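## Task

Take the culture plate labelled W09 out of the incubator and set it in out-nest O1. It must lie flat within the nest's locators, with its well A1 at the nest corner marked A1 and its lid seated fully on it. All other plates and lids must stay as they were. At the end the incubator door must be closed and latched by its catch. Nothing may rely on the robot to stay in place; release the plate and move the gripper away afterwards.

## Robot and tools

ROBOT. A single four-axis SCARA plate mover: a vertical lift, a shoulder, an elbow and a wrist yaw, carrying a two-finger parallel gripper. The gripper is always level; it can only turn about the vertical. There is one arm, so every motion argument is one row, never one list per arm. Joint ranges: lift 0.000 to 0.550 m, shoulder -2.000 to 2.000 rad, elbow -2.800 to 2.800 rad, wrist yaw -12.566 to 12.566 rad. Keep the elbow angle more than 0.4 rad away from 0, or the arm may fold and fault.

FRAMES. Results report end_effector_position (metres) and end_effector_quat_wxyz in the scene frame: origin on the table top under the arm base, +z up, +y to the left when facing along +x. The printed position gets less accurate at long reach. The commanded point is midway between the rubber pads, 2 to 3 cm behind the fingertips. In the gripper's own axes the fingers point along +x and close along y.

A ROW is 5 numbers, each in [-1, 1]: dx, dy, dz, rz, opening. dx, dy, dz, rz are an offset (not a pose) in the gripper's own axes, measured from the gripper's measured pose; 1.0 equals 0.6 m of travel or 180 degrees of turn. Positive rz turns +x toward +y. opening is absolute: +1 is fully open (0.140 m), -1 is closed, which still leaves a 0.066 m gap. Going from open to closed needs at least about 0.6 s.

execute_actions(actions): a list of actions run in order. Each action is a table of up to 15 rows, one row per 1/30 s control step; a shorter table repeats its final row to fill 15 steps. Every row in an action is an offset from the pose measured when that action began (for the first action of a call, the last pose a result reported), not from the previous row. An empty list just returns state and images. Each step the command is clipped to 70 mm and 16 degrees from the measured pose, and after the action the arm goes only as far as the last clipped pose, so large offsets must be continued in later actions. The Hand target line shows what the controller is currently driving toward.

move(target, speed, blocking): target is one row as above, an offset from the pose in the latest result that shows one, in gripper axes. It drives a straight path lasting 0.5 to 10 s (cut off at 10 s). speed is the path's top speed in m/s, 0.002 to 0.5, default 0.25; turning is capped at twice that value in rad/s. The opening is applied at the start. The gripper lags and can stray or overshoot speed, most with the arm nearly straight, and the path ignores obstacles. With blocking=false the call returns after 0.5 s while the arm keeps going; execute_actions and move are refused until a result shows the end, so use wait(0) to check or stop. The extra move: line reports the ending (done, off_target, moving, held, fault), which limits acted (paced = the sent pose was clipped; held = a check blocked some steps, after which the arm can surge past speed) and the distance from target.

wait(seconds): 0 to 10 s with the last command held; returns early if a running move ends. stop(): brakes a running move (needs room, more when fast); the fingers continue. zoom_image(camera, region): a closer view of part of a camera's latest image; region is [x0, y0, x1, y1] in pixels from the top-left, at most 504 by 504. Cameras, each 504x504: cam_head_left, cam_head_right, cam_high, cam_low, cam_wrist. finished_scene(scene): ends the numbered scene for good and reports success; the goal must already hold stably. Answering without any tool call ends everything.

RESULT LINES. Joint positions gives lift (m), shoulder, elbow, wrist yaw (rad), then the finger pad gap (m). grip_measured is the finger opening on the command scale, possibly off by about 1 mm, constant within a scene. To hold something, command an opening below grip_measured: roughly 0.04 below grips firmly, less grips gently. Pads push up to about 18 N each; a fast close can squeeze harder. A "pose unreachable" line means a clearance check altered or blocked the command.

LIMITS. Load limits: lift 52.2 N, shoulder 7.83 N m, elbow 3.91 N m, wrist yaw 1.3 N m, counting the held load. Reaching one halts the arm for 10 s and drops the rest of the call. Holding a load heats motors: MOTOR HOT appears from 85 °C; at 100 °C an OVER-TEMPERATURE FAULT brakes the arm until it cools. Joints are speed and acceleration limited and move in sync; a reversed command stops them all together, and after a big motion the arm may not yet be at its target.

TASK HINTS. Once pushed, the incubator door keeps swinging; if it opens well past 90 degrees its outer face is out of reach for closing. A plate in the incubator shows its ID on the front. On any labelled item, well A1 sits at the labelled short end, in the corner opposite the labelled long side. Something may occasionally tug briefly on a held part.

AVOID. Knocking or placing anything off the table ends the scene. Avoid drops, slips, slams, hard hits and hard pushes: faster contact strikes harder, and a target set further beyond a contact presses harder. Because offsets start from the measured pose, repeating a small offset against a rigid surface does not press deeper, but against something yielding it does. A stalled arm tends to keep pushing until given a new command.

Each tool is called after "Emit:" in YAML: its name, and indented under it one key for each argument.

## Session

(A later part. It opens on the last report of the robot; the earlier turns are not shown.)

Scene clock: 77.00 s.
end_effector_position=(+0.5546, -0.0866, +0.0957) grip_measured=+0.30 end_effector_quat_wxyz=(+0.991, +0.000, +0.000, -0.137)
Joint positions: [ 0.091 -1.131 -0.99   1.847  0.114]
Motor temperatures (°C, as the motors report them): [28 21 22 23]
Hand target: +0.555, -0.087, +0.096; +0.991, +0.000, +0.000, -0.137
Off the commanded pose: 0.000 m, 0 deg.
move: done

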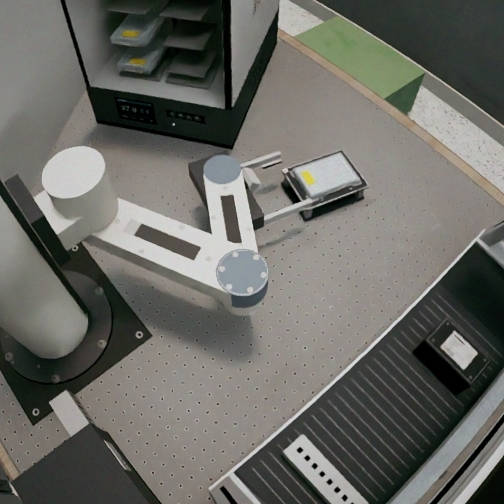

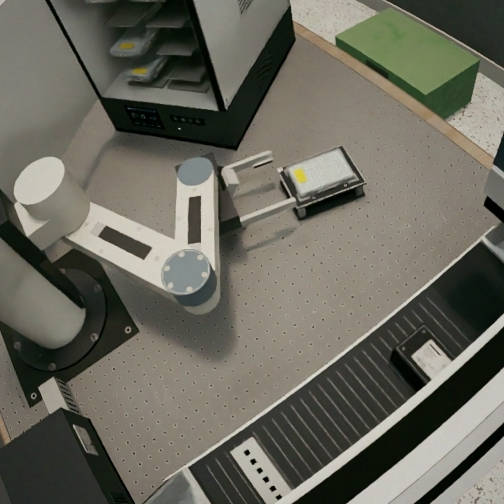

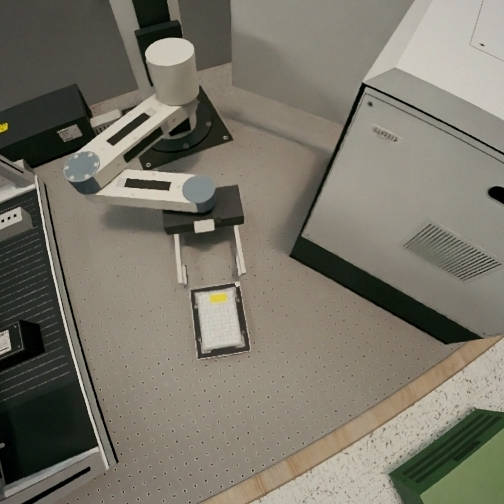

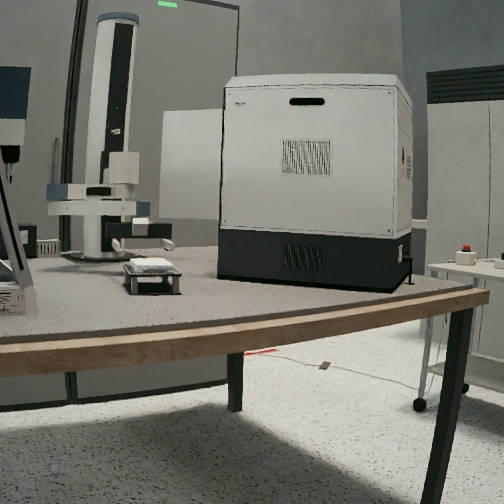

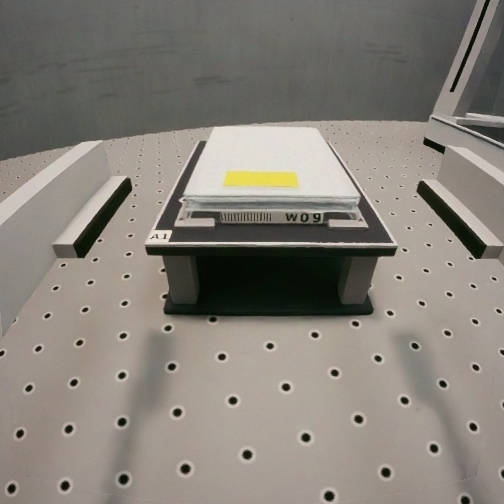

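Emit:
move:
  target: [-0.17,0.03,0.76,0.77,1]
  speed: 0.45

Emit:
move:
  target: [0.3,0,0,0,1]
  speed: 0.3

Scene clock: 87.23 s.
end_effector_position=(+0.4612, -0.0416, +0.5518) grip_measured=+1.00 end_effector_quat_wxyz=(+0.478, +0.000, +0.000, +0.878)
Joint positions: [ 0.547 -1.057 -1.724  4.926  0.14 ]
Motor temperatures (°C, as the motors report them): [28 21 22 23]
Hand target: +0.461, -0.042, +0.552; +0.478, +0.000, +0.000, +0.878
Off the commanded pose: 0.000 m, 0 deg.
move: done

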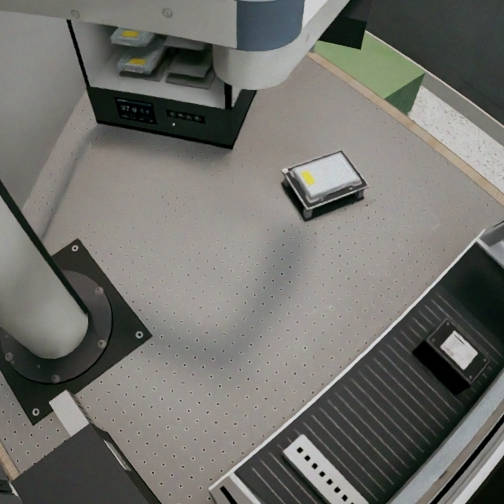

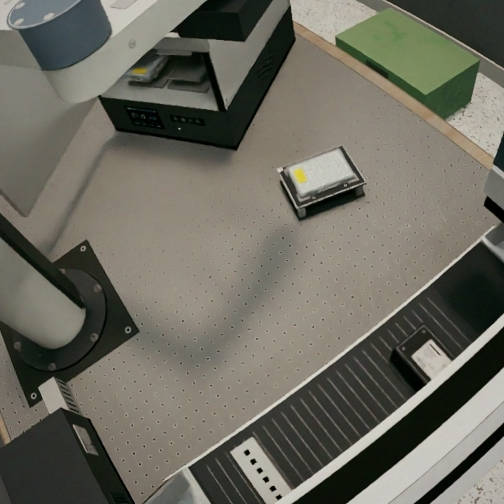

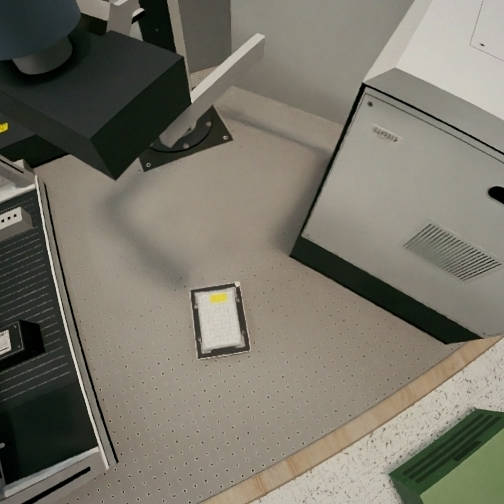

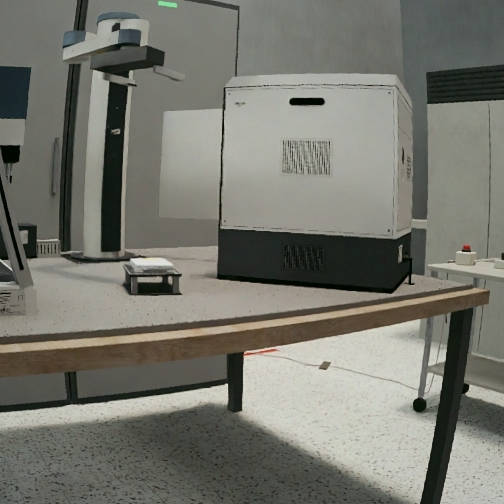

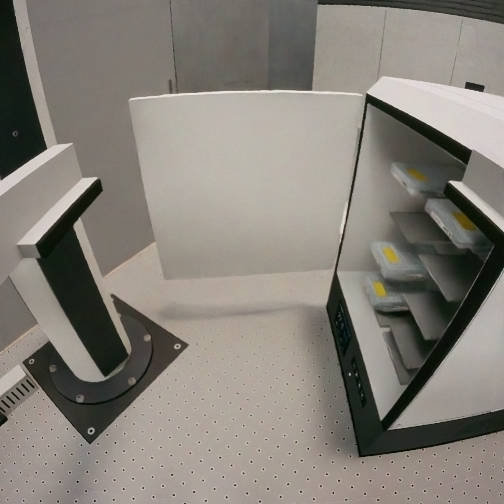

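Scene clock: 88.23 s.
end_effector_position=(+0.3633, +0.1097, +0.5518) grip_measured=+1.00 end_effector_quat_wxyz=(+0.478, +0.000, +0.000, +0.879)
Joint positions: [ 0.547 -0.941 -1.057  4.144  0.14 ]
Motor temperatures (°C, as the motors report them): [28 21 22 23]
Hand target: +0.363, +0.110, +0.552; +0.478, +0.000, +0.000, +0.878
Off the commanded pose: 0.000 m, 0 deg.
move: done

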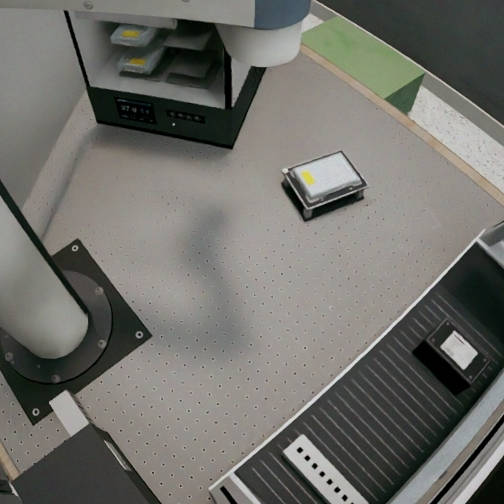

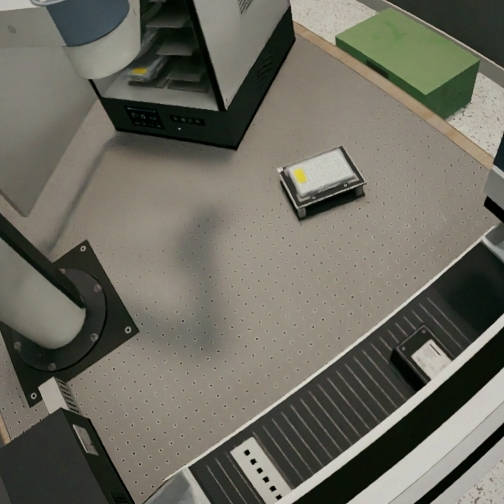

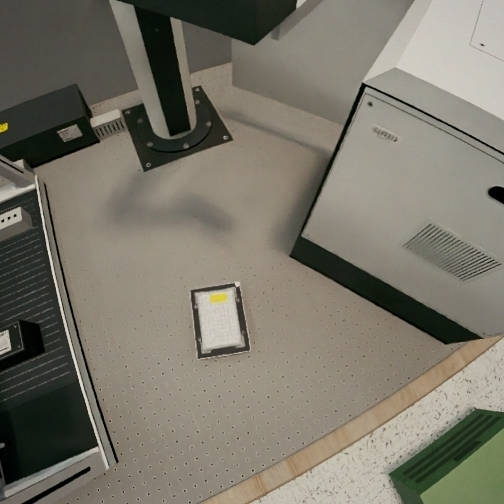

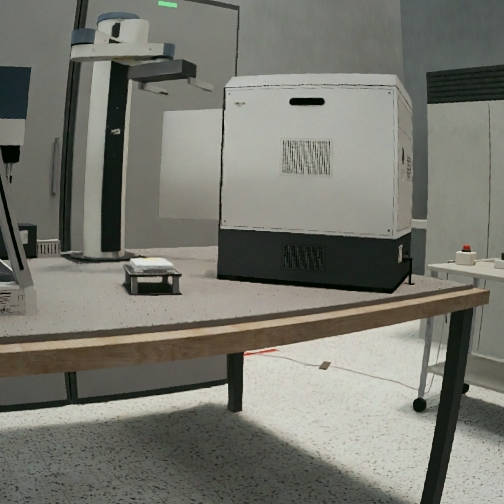

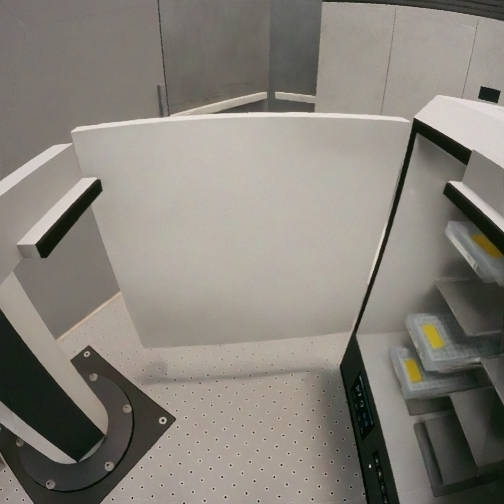

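Emit:
move:
  target: [0.667,0.03,0.004,-0.48,1]
  speed: 0.2

Scene clock: 97.17 s.
end_effector_position=(+0.1302, +0.4357, +0.5541) grip_measured=+1.00 end_effector_quat_wxyz=(+0.950, +0.000, +0.000, +0.314)
Joint positions: [ 0.549  1.323 -1.666  0.982  0.14 ]
Motor temperatures (°C, as the motors report them): [28 21 22 23]
Hand target: +0.130, +0.436, +0.554; +0.950, +0.000, +0.000, +0.314
Off the commanded pose: 0.000 m, 0 deg.
move: done

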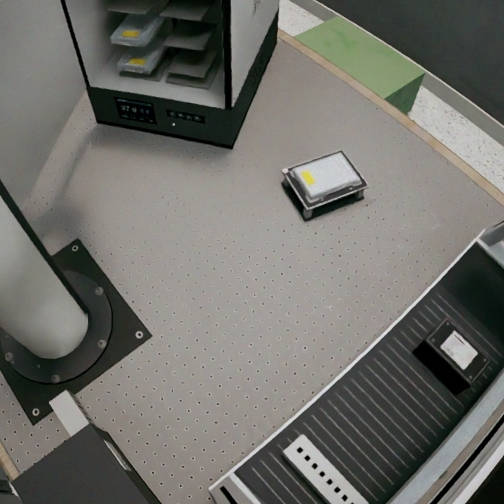

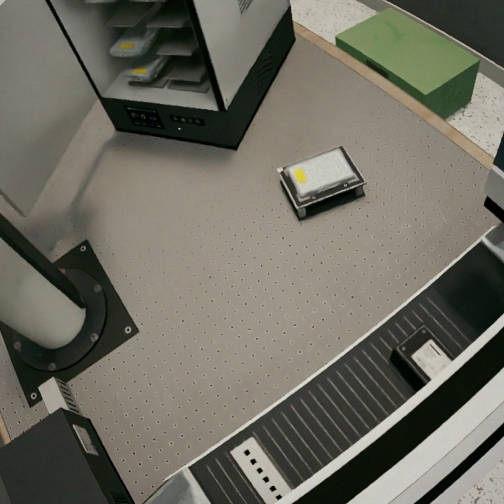

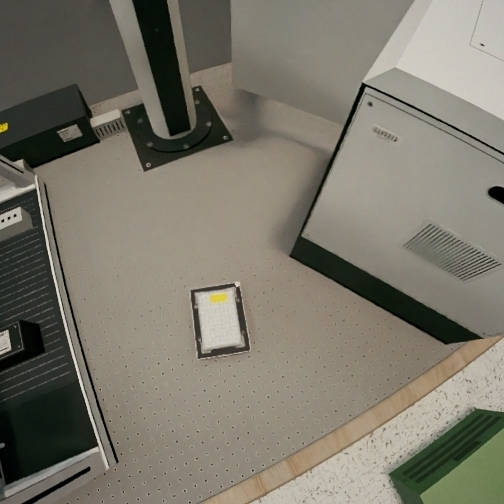

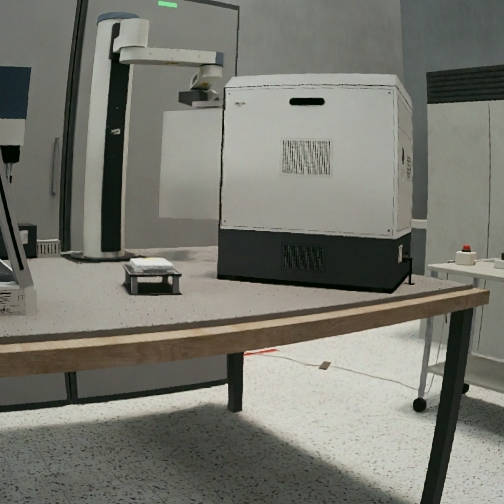

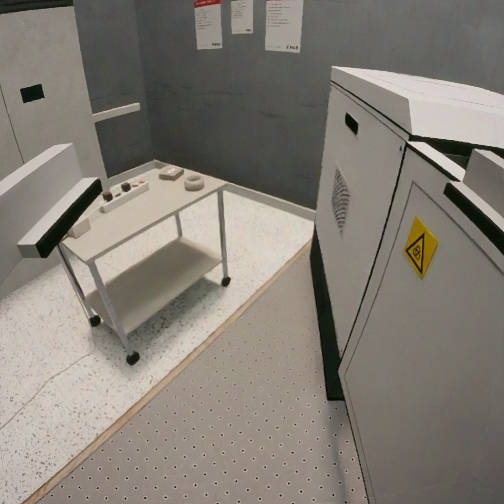

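Emit:
move:
  target: [0.033,-0.03,-0.09,0,1]
  speed: 0.1

Emit:
move:
  target: [-0.025,-0.13,0,0.111,1]
  speed: 0.08

Scene clock: 102.80 s.
end_effector_position=(+0.1570, +0.4330, +0.5001) grip_measured=+1.00 end_effector_quat_wxyz=(+0.950, +0.000, +0.000, +0.313)
Joint positions: [ 0.495  1.23  -1.596  1.003  0.14 ]
Motor temperatures (°C, as the motors report them): [28 21 22 23]
Hand target: +0.157, +0.433, +0.500; +0.950, +0.000, +0.000, +0.314
Off the commanded pose: 0.000 m, 0 deg.
move: done

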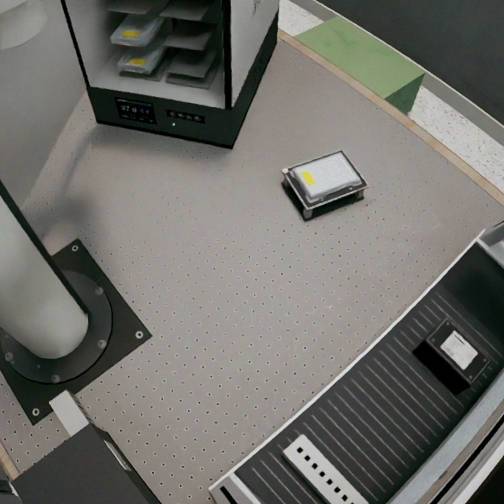

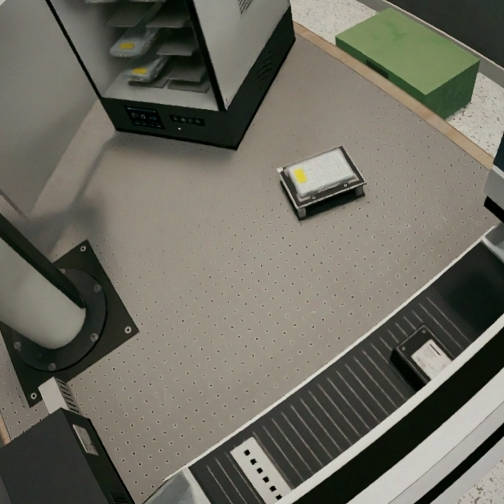

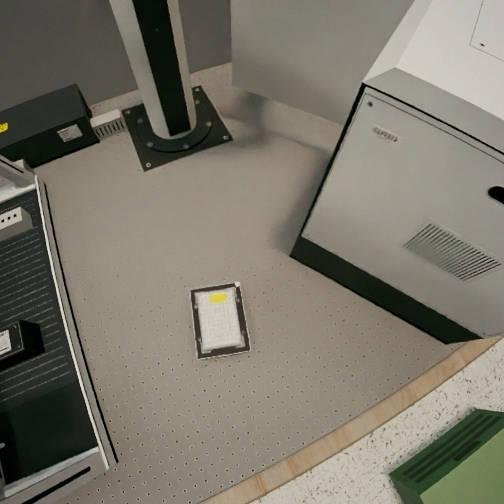

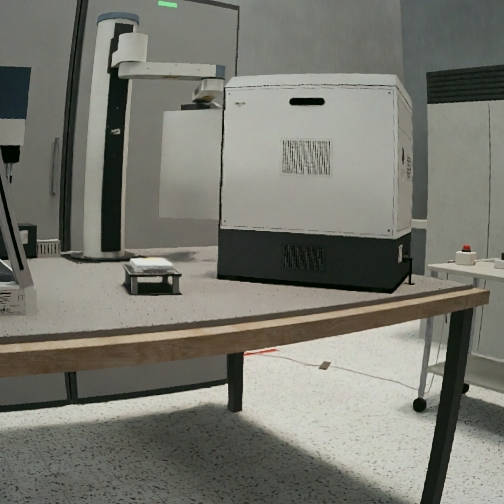

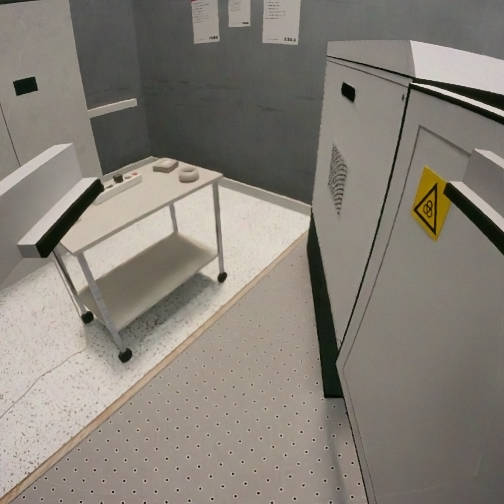

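Scene clock: 105.23 s.
end_effector_position=(+0.1914, +0.3614, +0.5001) grip_measured=+1.00 end_effector_quat_wxyz=(+0.881, +0.000, +0.000, +0.473)
Joint positions: [ 0.495  0.885 -1.002  1.103  0.14 ]
Motor temperatures (°C, as the motors report them): [28 21 22 23]
Hand target: +0.191, +0.361, +0.500; +0.881, +0.000, +0.000, +0.473
Off the commanded pose: 0.000 m, 0 deg.
move: done

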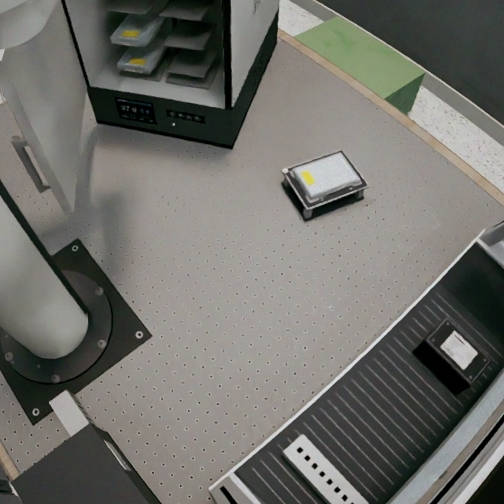

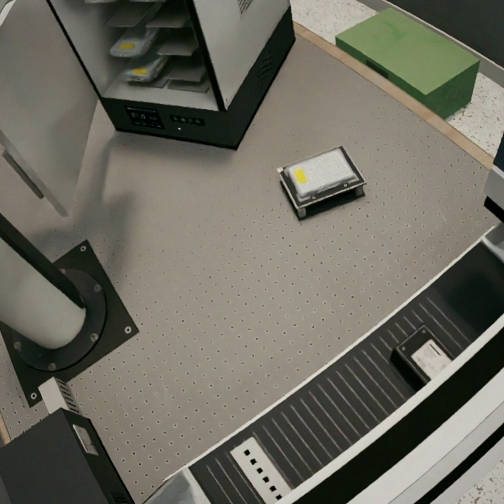

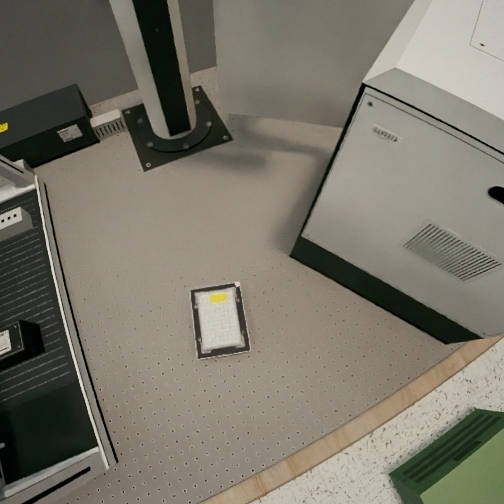

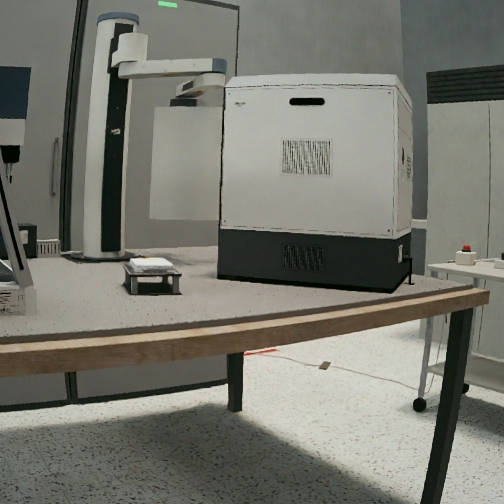

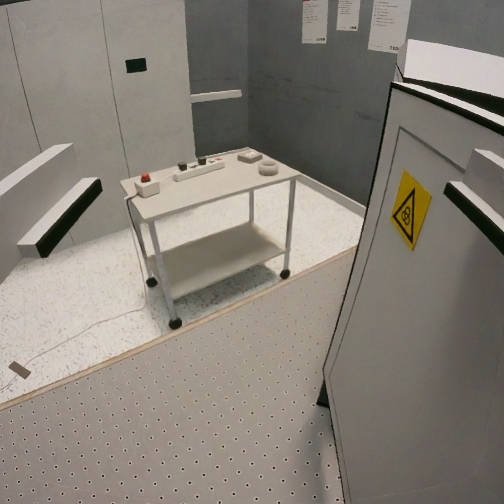

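Emit:
move:
  target: [-0.03,-0.262,0,0.306,1]
  speed: 0.12

Scene clock: 111.70 s.
end_effector_position=(+0.3128, +0.2596, +0.5001) grip_measured=+1.00 end_effector_quat_wxyz=(+0.563, +0.000, +0.000, +0.827)
Joint positions: [ 0.495 -0.363 -0.9    3.21   0.14 ]
Motor temperatures (°C, as the motors report them): [28 21 22 23]
Hand target: +0.313, +0.260, +0.500; +0.562, +0.000, +0.000, +0.827
Off the commanded pose: 0.000 m, 0 deg.
move: done

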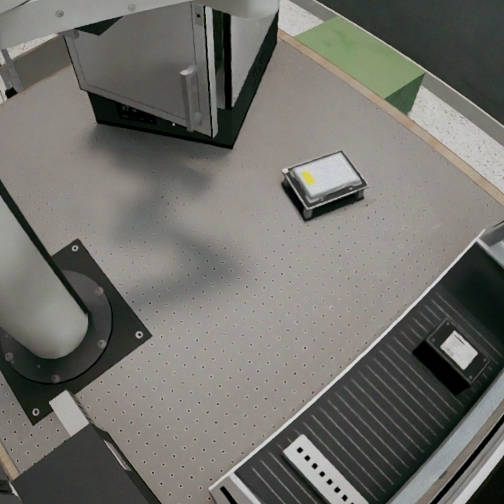

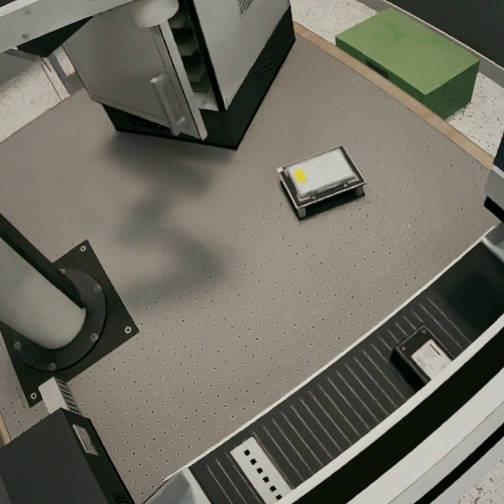

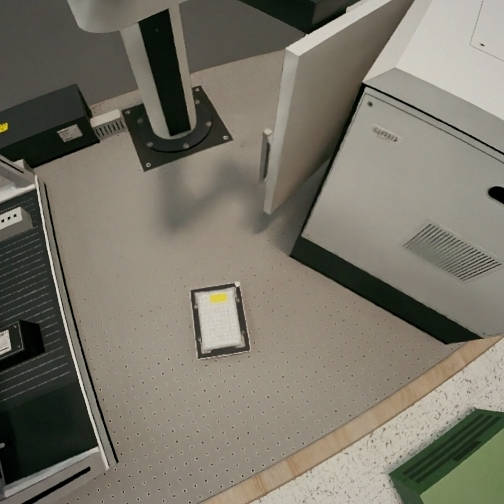

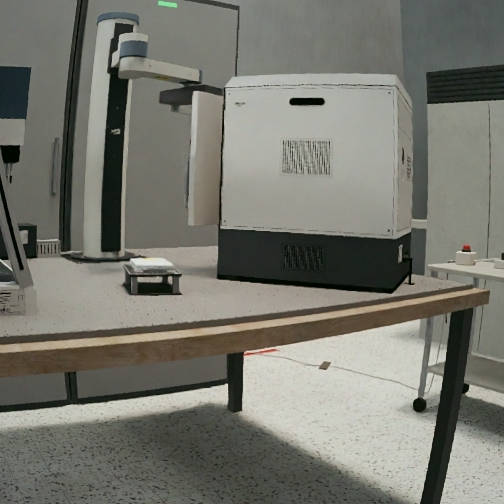

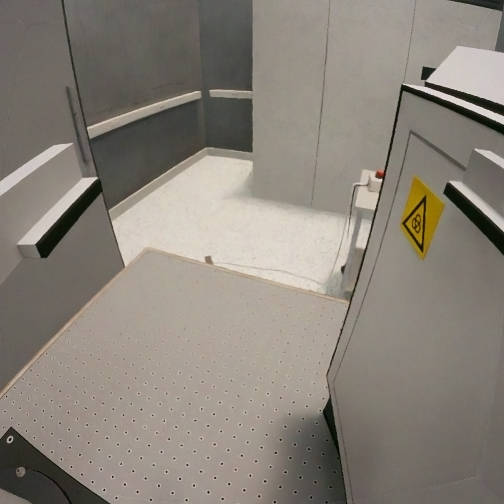

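Emit:
move:
  target: [-0.03,-0.075,0,0.072,1]
  speed: 0.06

Scene clock: 127.33 s.
end_effector_position=(+0.3541, +0.2587, +0.5001) grip_measured=+1.00 end_effector_quat_wxyz=(+0.474, +0.000, +0.000, +0.881)
Joint positions: [ 0.495 -0.358 -1.188  3.7    0.14 ]
Motor temperatures (°C, as the motors report them): [28 21 22 23]
Hand target: +0.354, +0.259, +0.500; +0.474, +0.000, +0.000, +0.881
Off the commanded pose: 0.007 m, 1 deg.
TORQUE FAULT: the external load on joint 3 (elbow) reached its load limit, and the arm stopped for 10 seconds. That time counts as 20 of the actions that you can send in this scene. The arm's remaining commands of this call were not run. The arm holds where it stopped, with its grip as last carried out, and accepts commands again: back off and push less far. The arm stops again, at the same cost, whenever a joint's load reaches its limit.
move: fault

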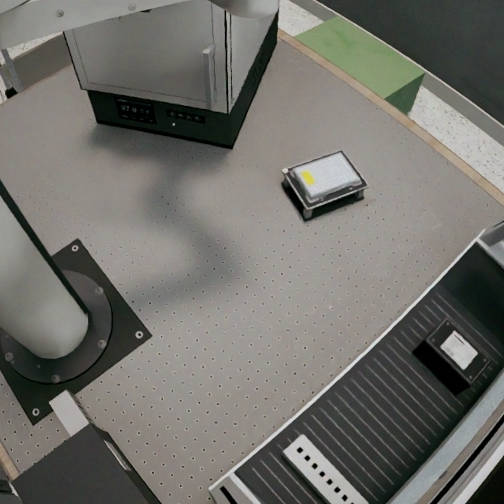

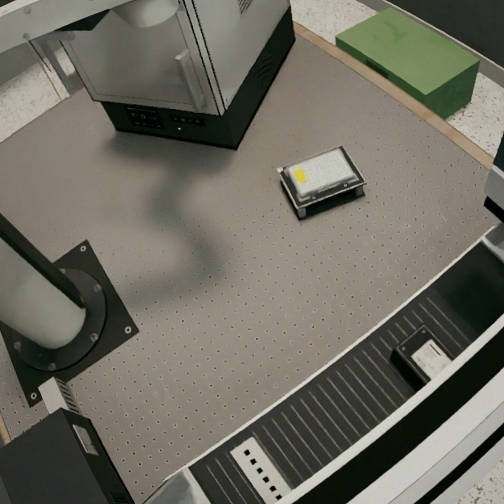

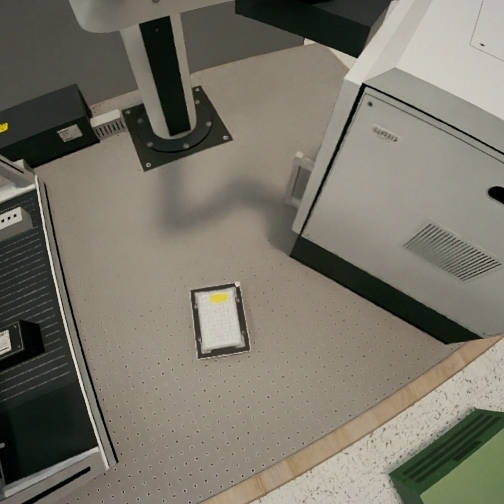

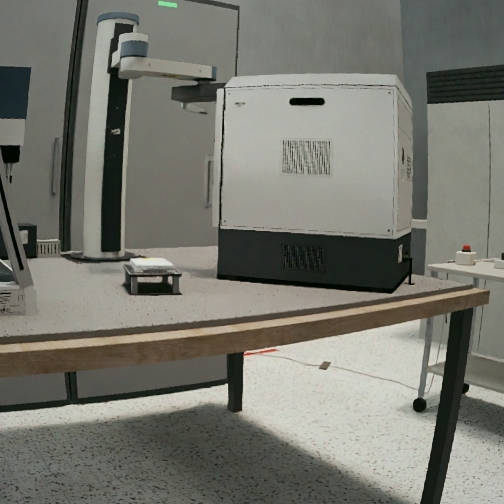

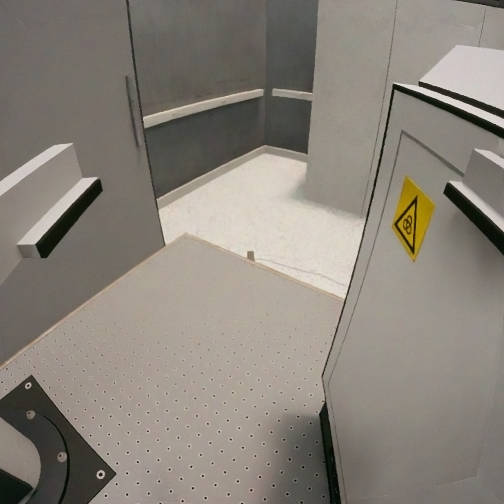

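Overpushed. Back off.

Emit:
move:
  target: [-0.15,0.17,0,0,1]

Emit:
zoom_image:
  camera: "cam_high"
  region: [270,0,450,270]

Scene clock: 130.43 s.
end_effector_position=(+0.3186, +0.1273, +0.5001) grip_measured=+1.00 end_effector_quat_wxyz=(+0.474, +0.000, +0.000, +0.880)
Joint positions: [ 0.495 -0.926 -0.865  3.944  0.14 ]
Motor temperatures (°C, as the motors report them): [28 21 22 23]
Hand target: +0.319, +0.127, +0.500; +0.474, +0.000, +0.000, +0.881
Off the commanded pose: 0.000 m, 0 deg.
move: done

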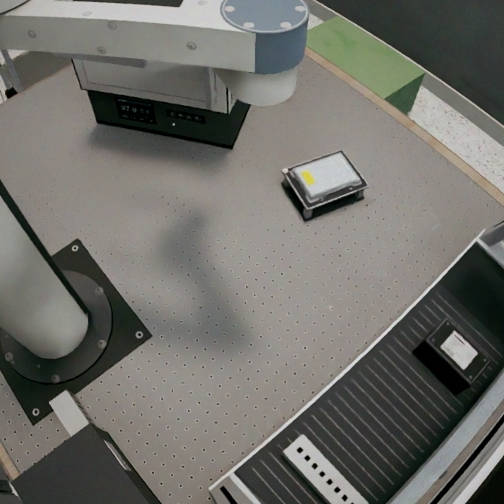

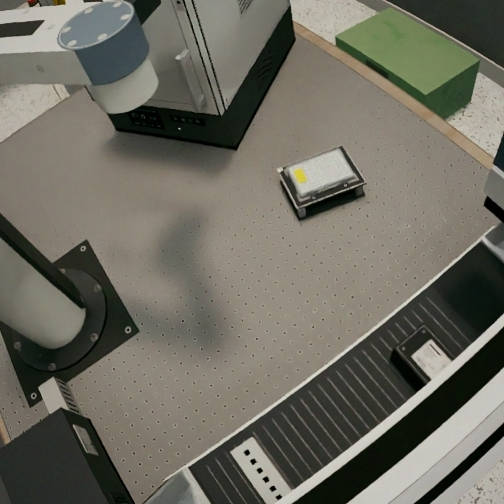

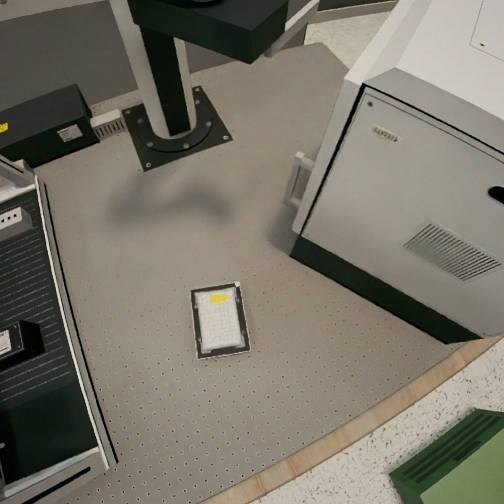

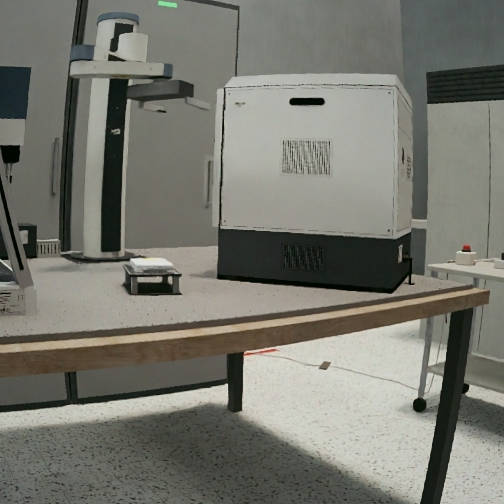

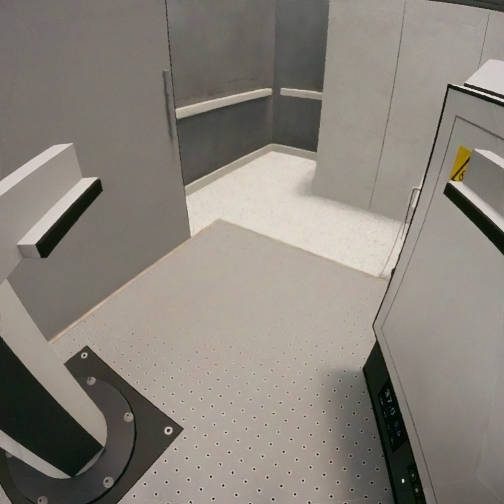

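Region (270, 0, 450, 270) of cam_high's 504x504 image, scaled by 1.867, with more detail than that image has.

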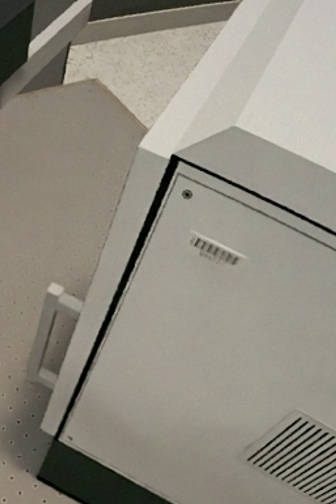

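Emit:
finished_scene:
  scene: 1

The scene is finished: the task was done.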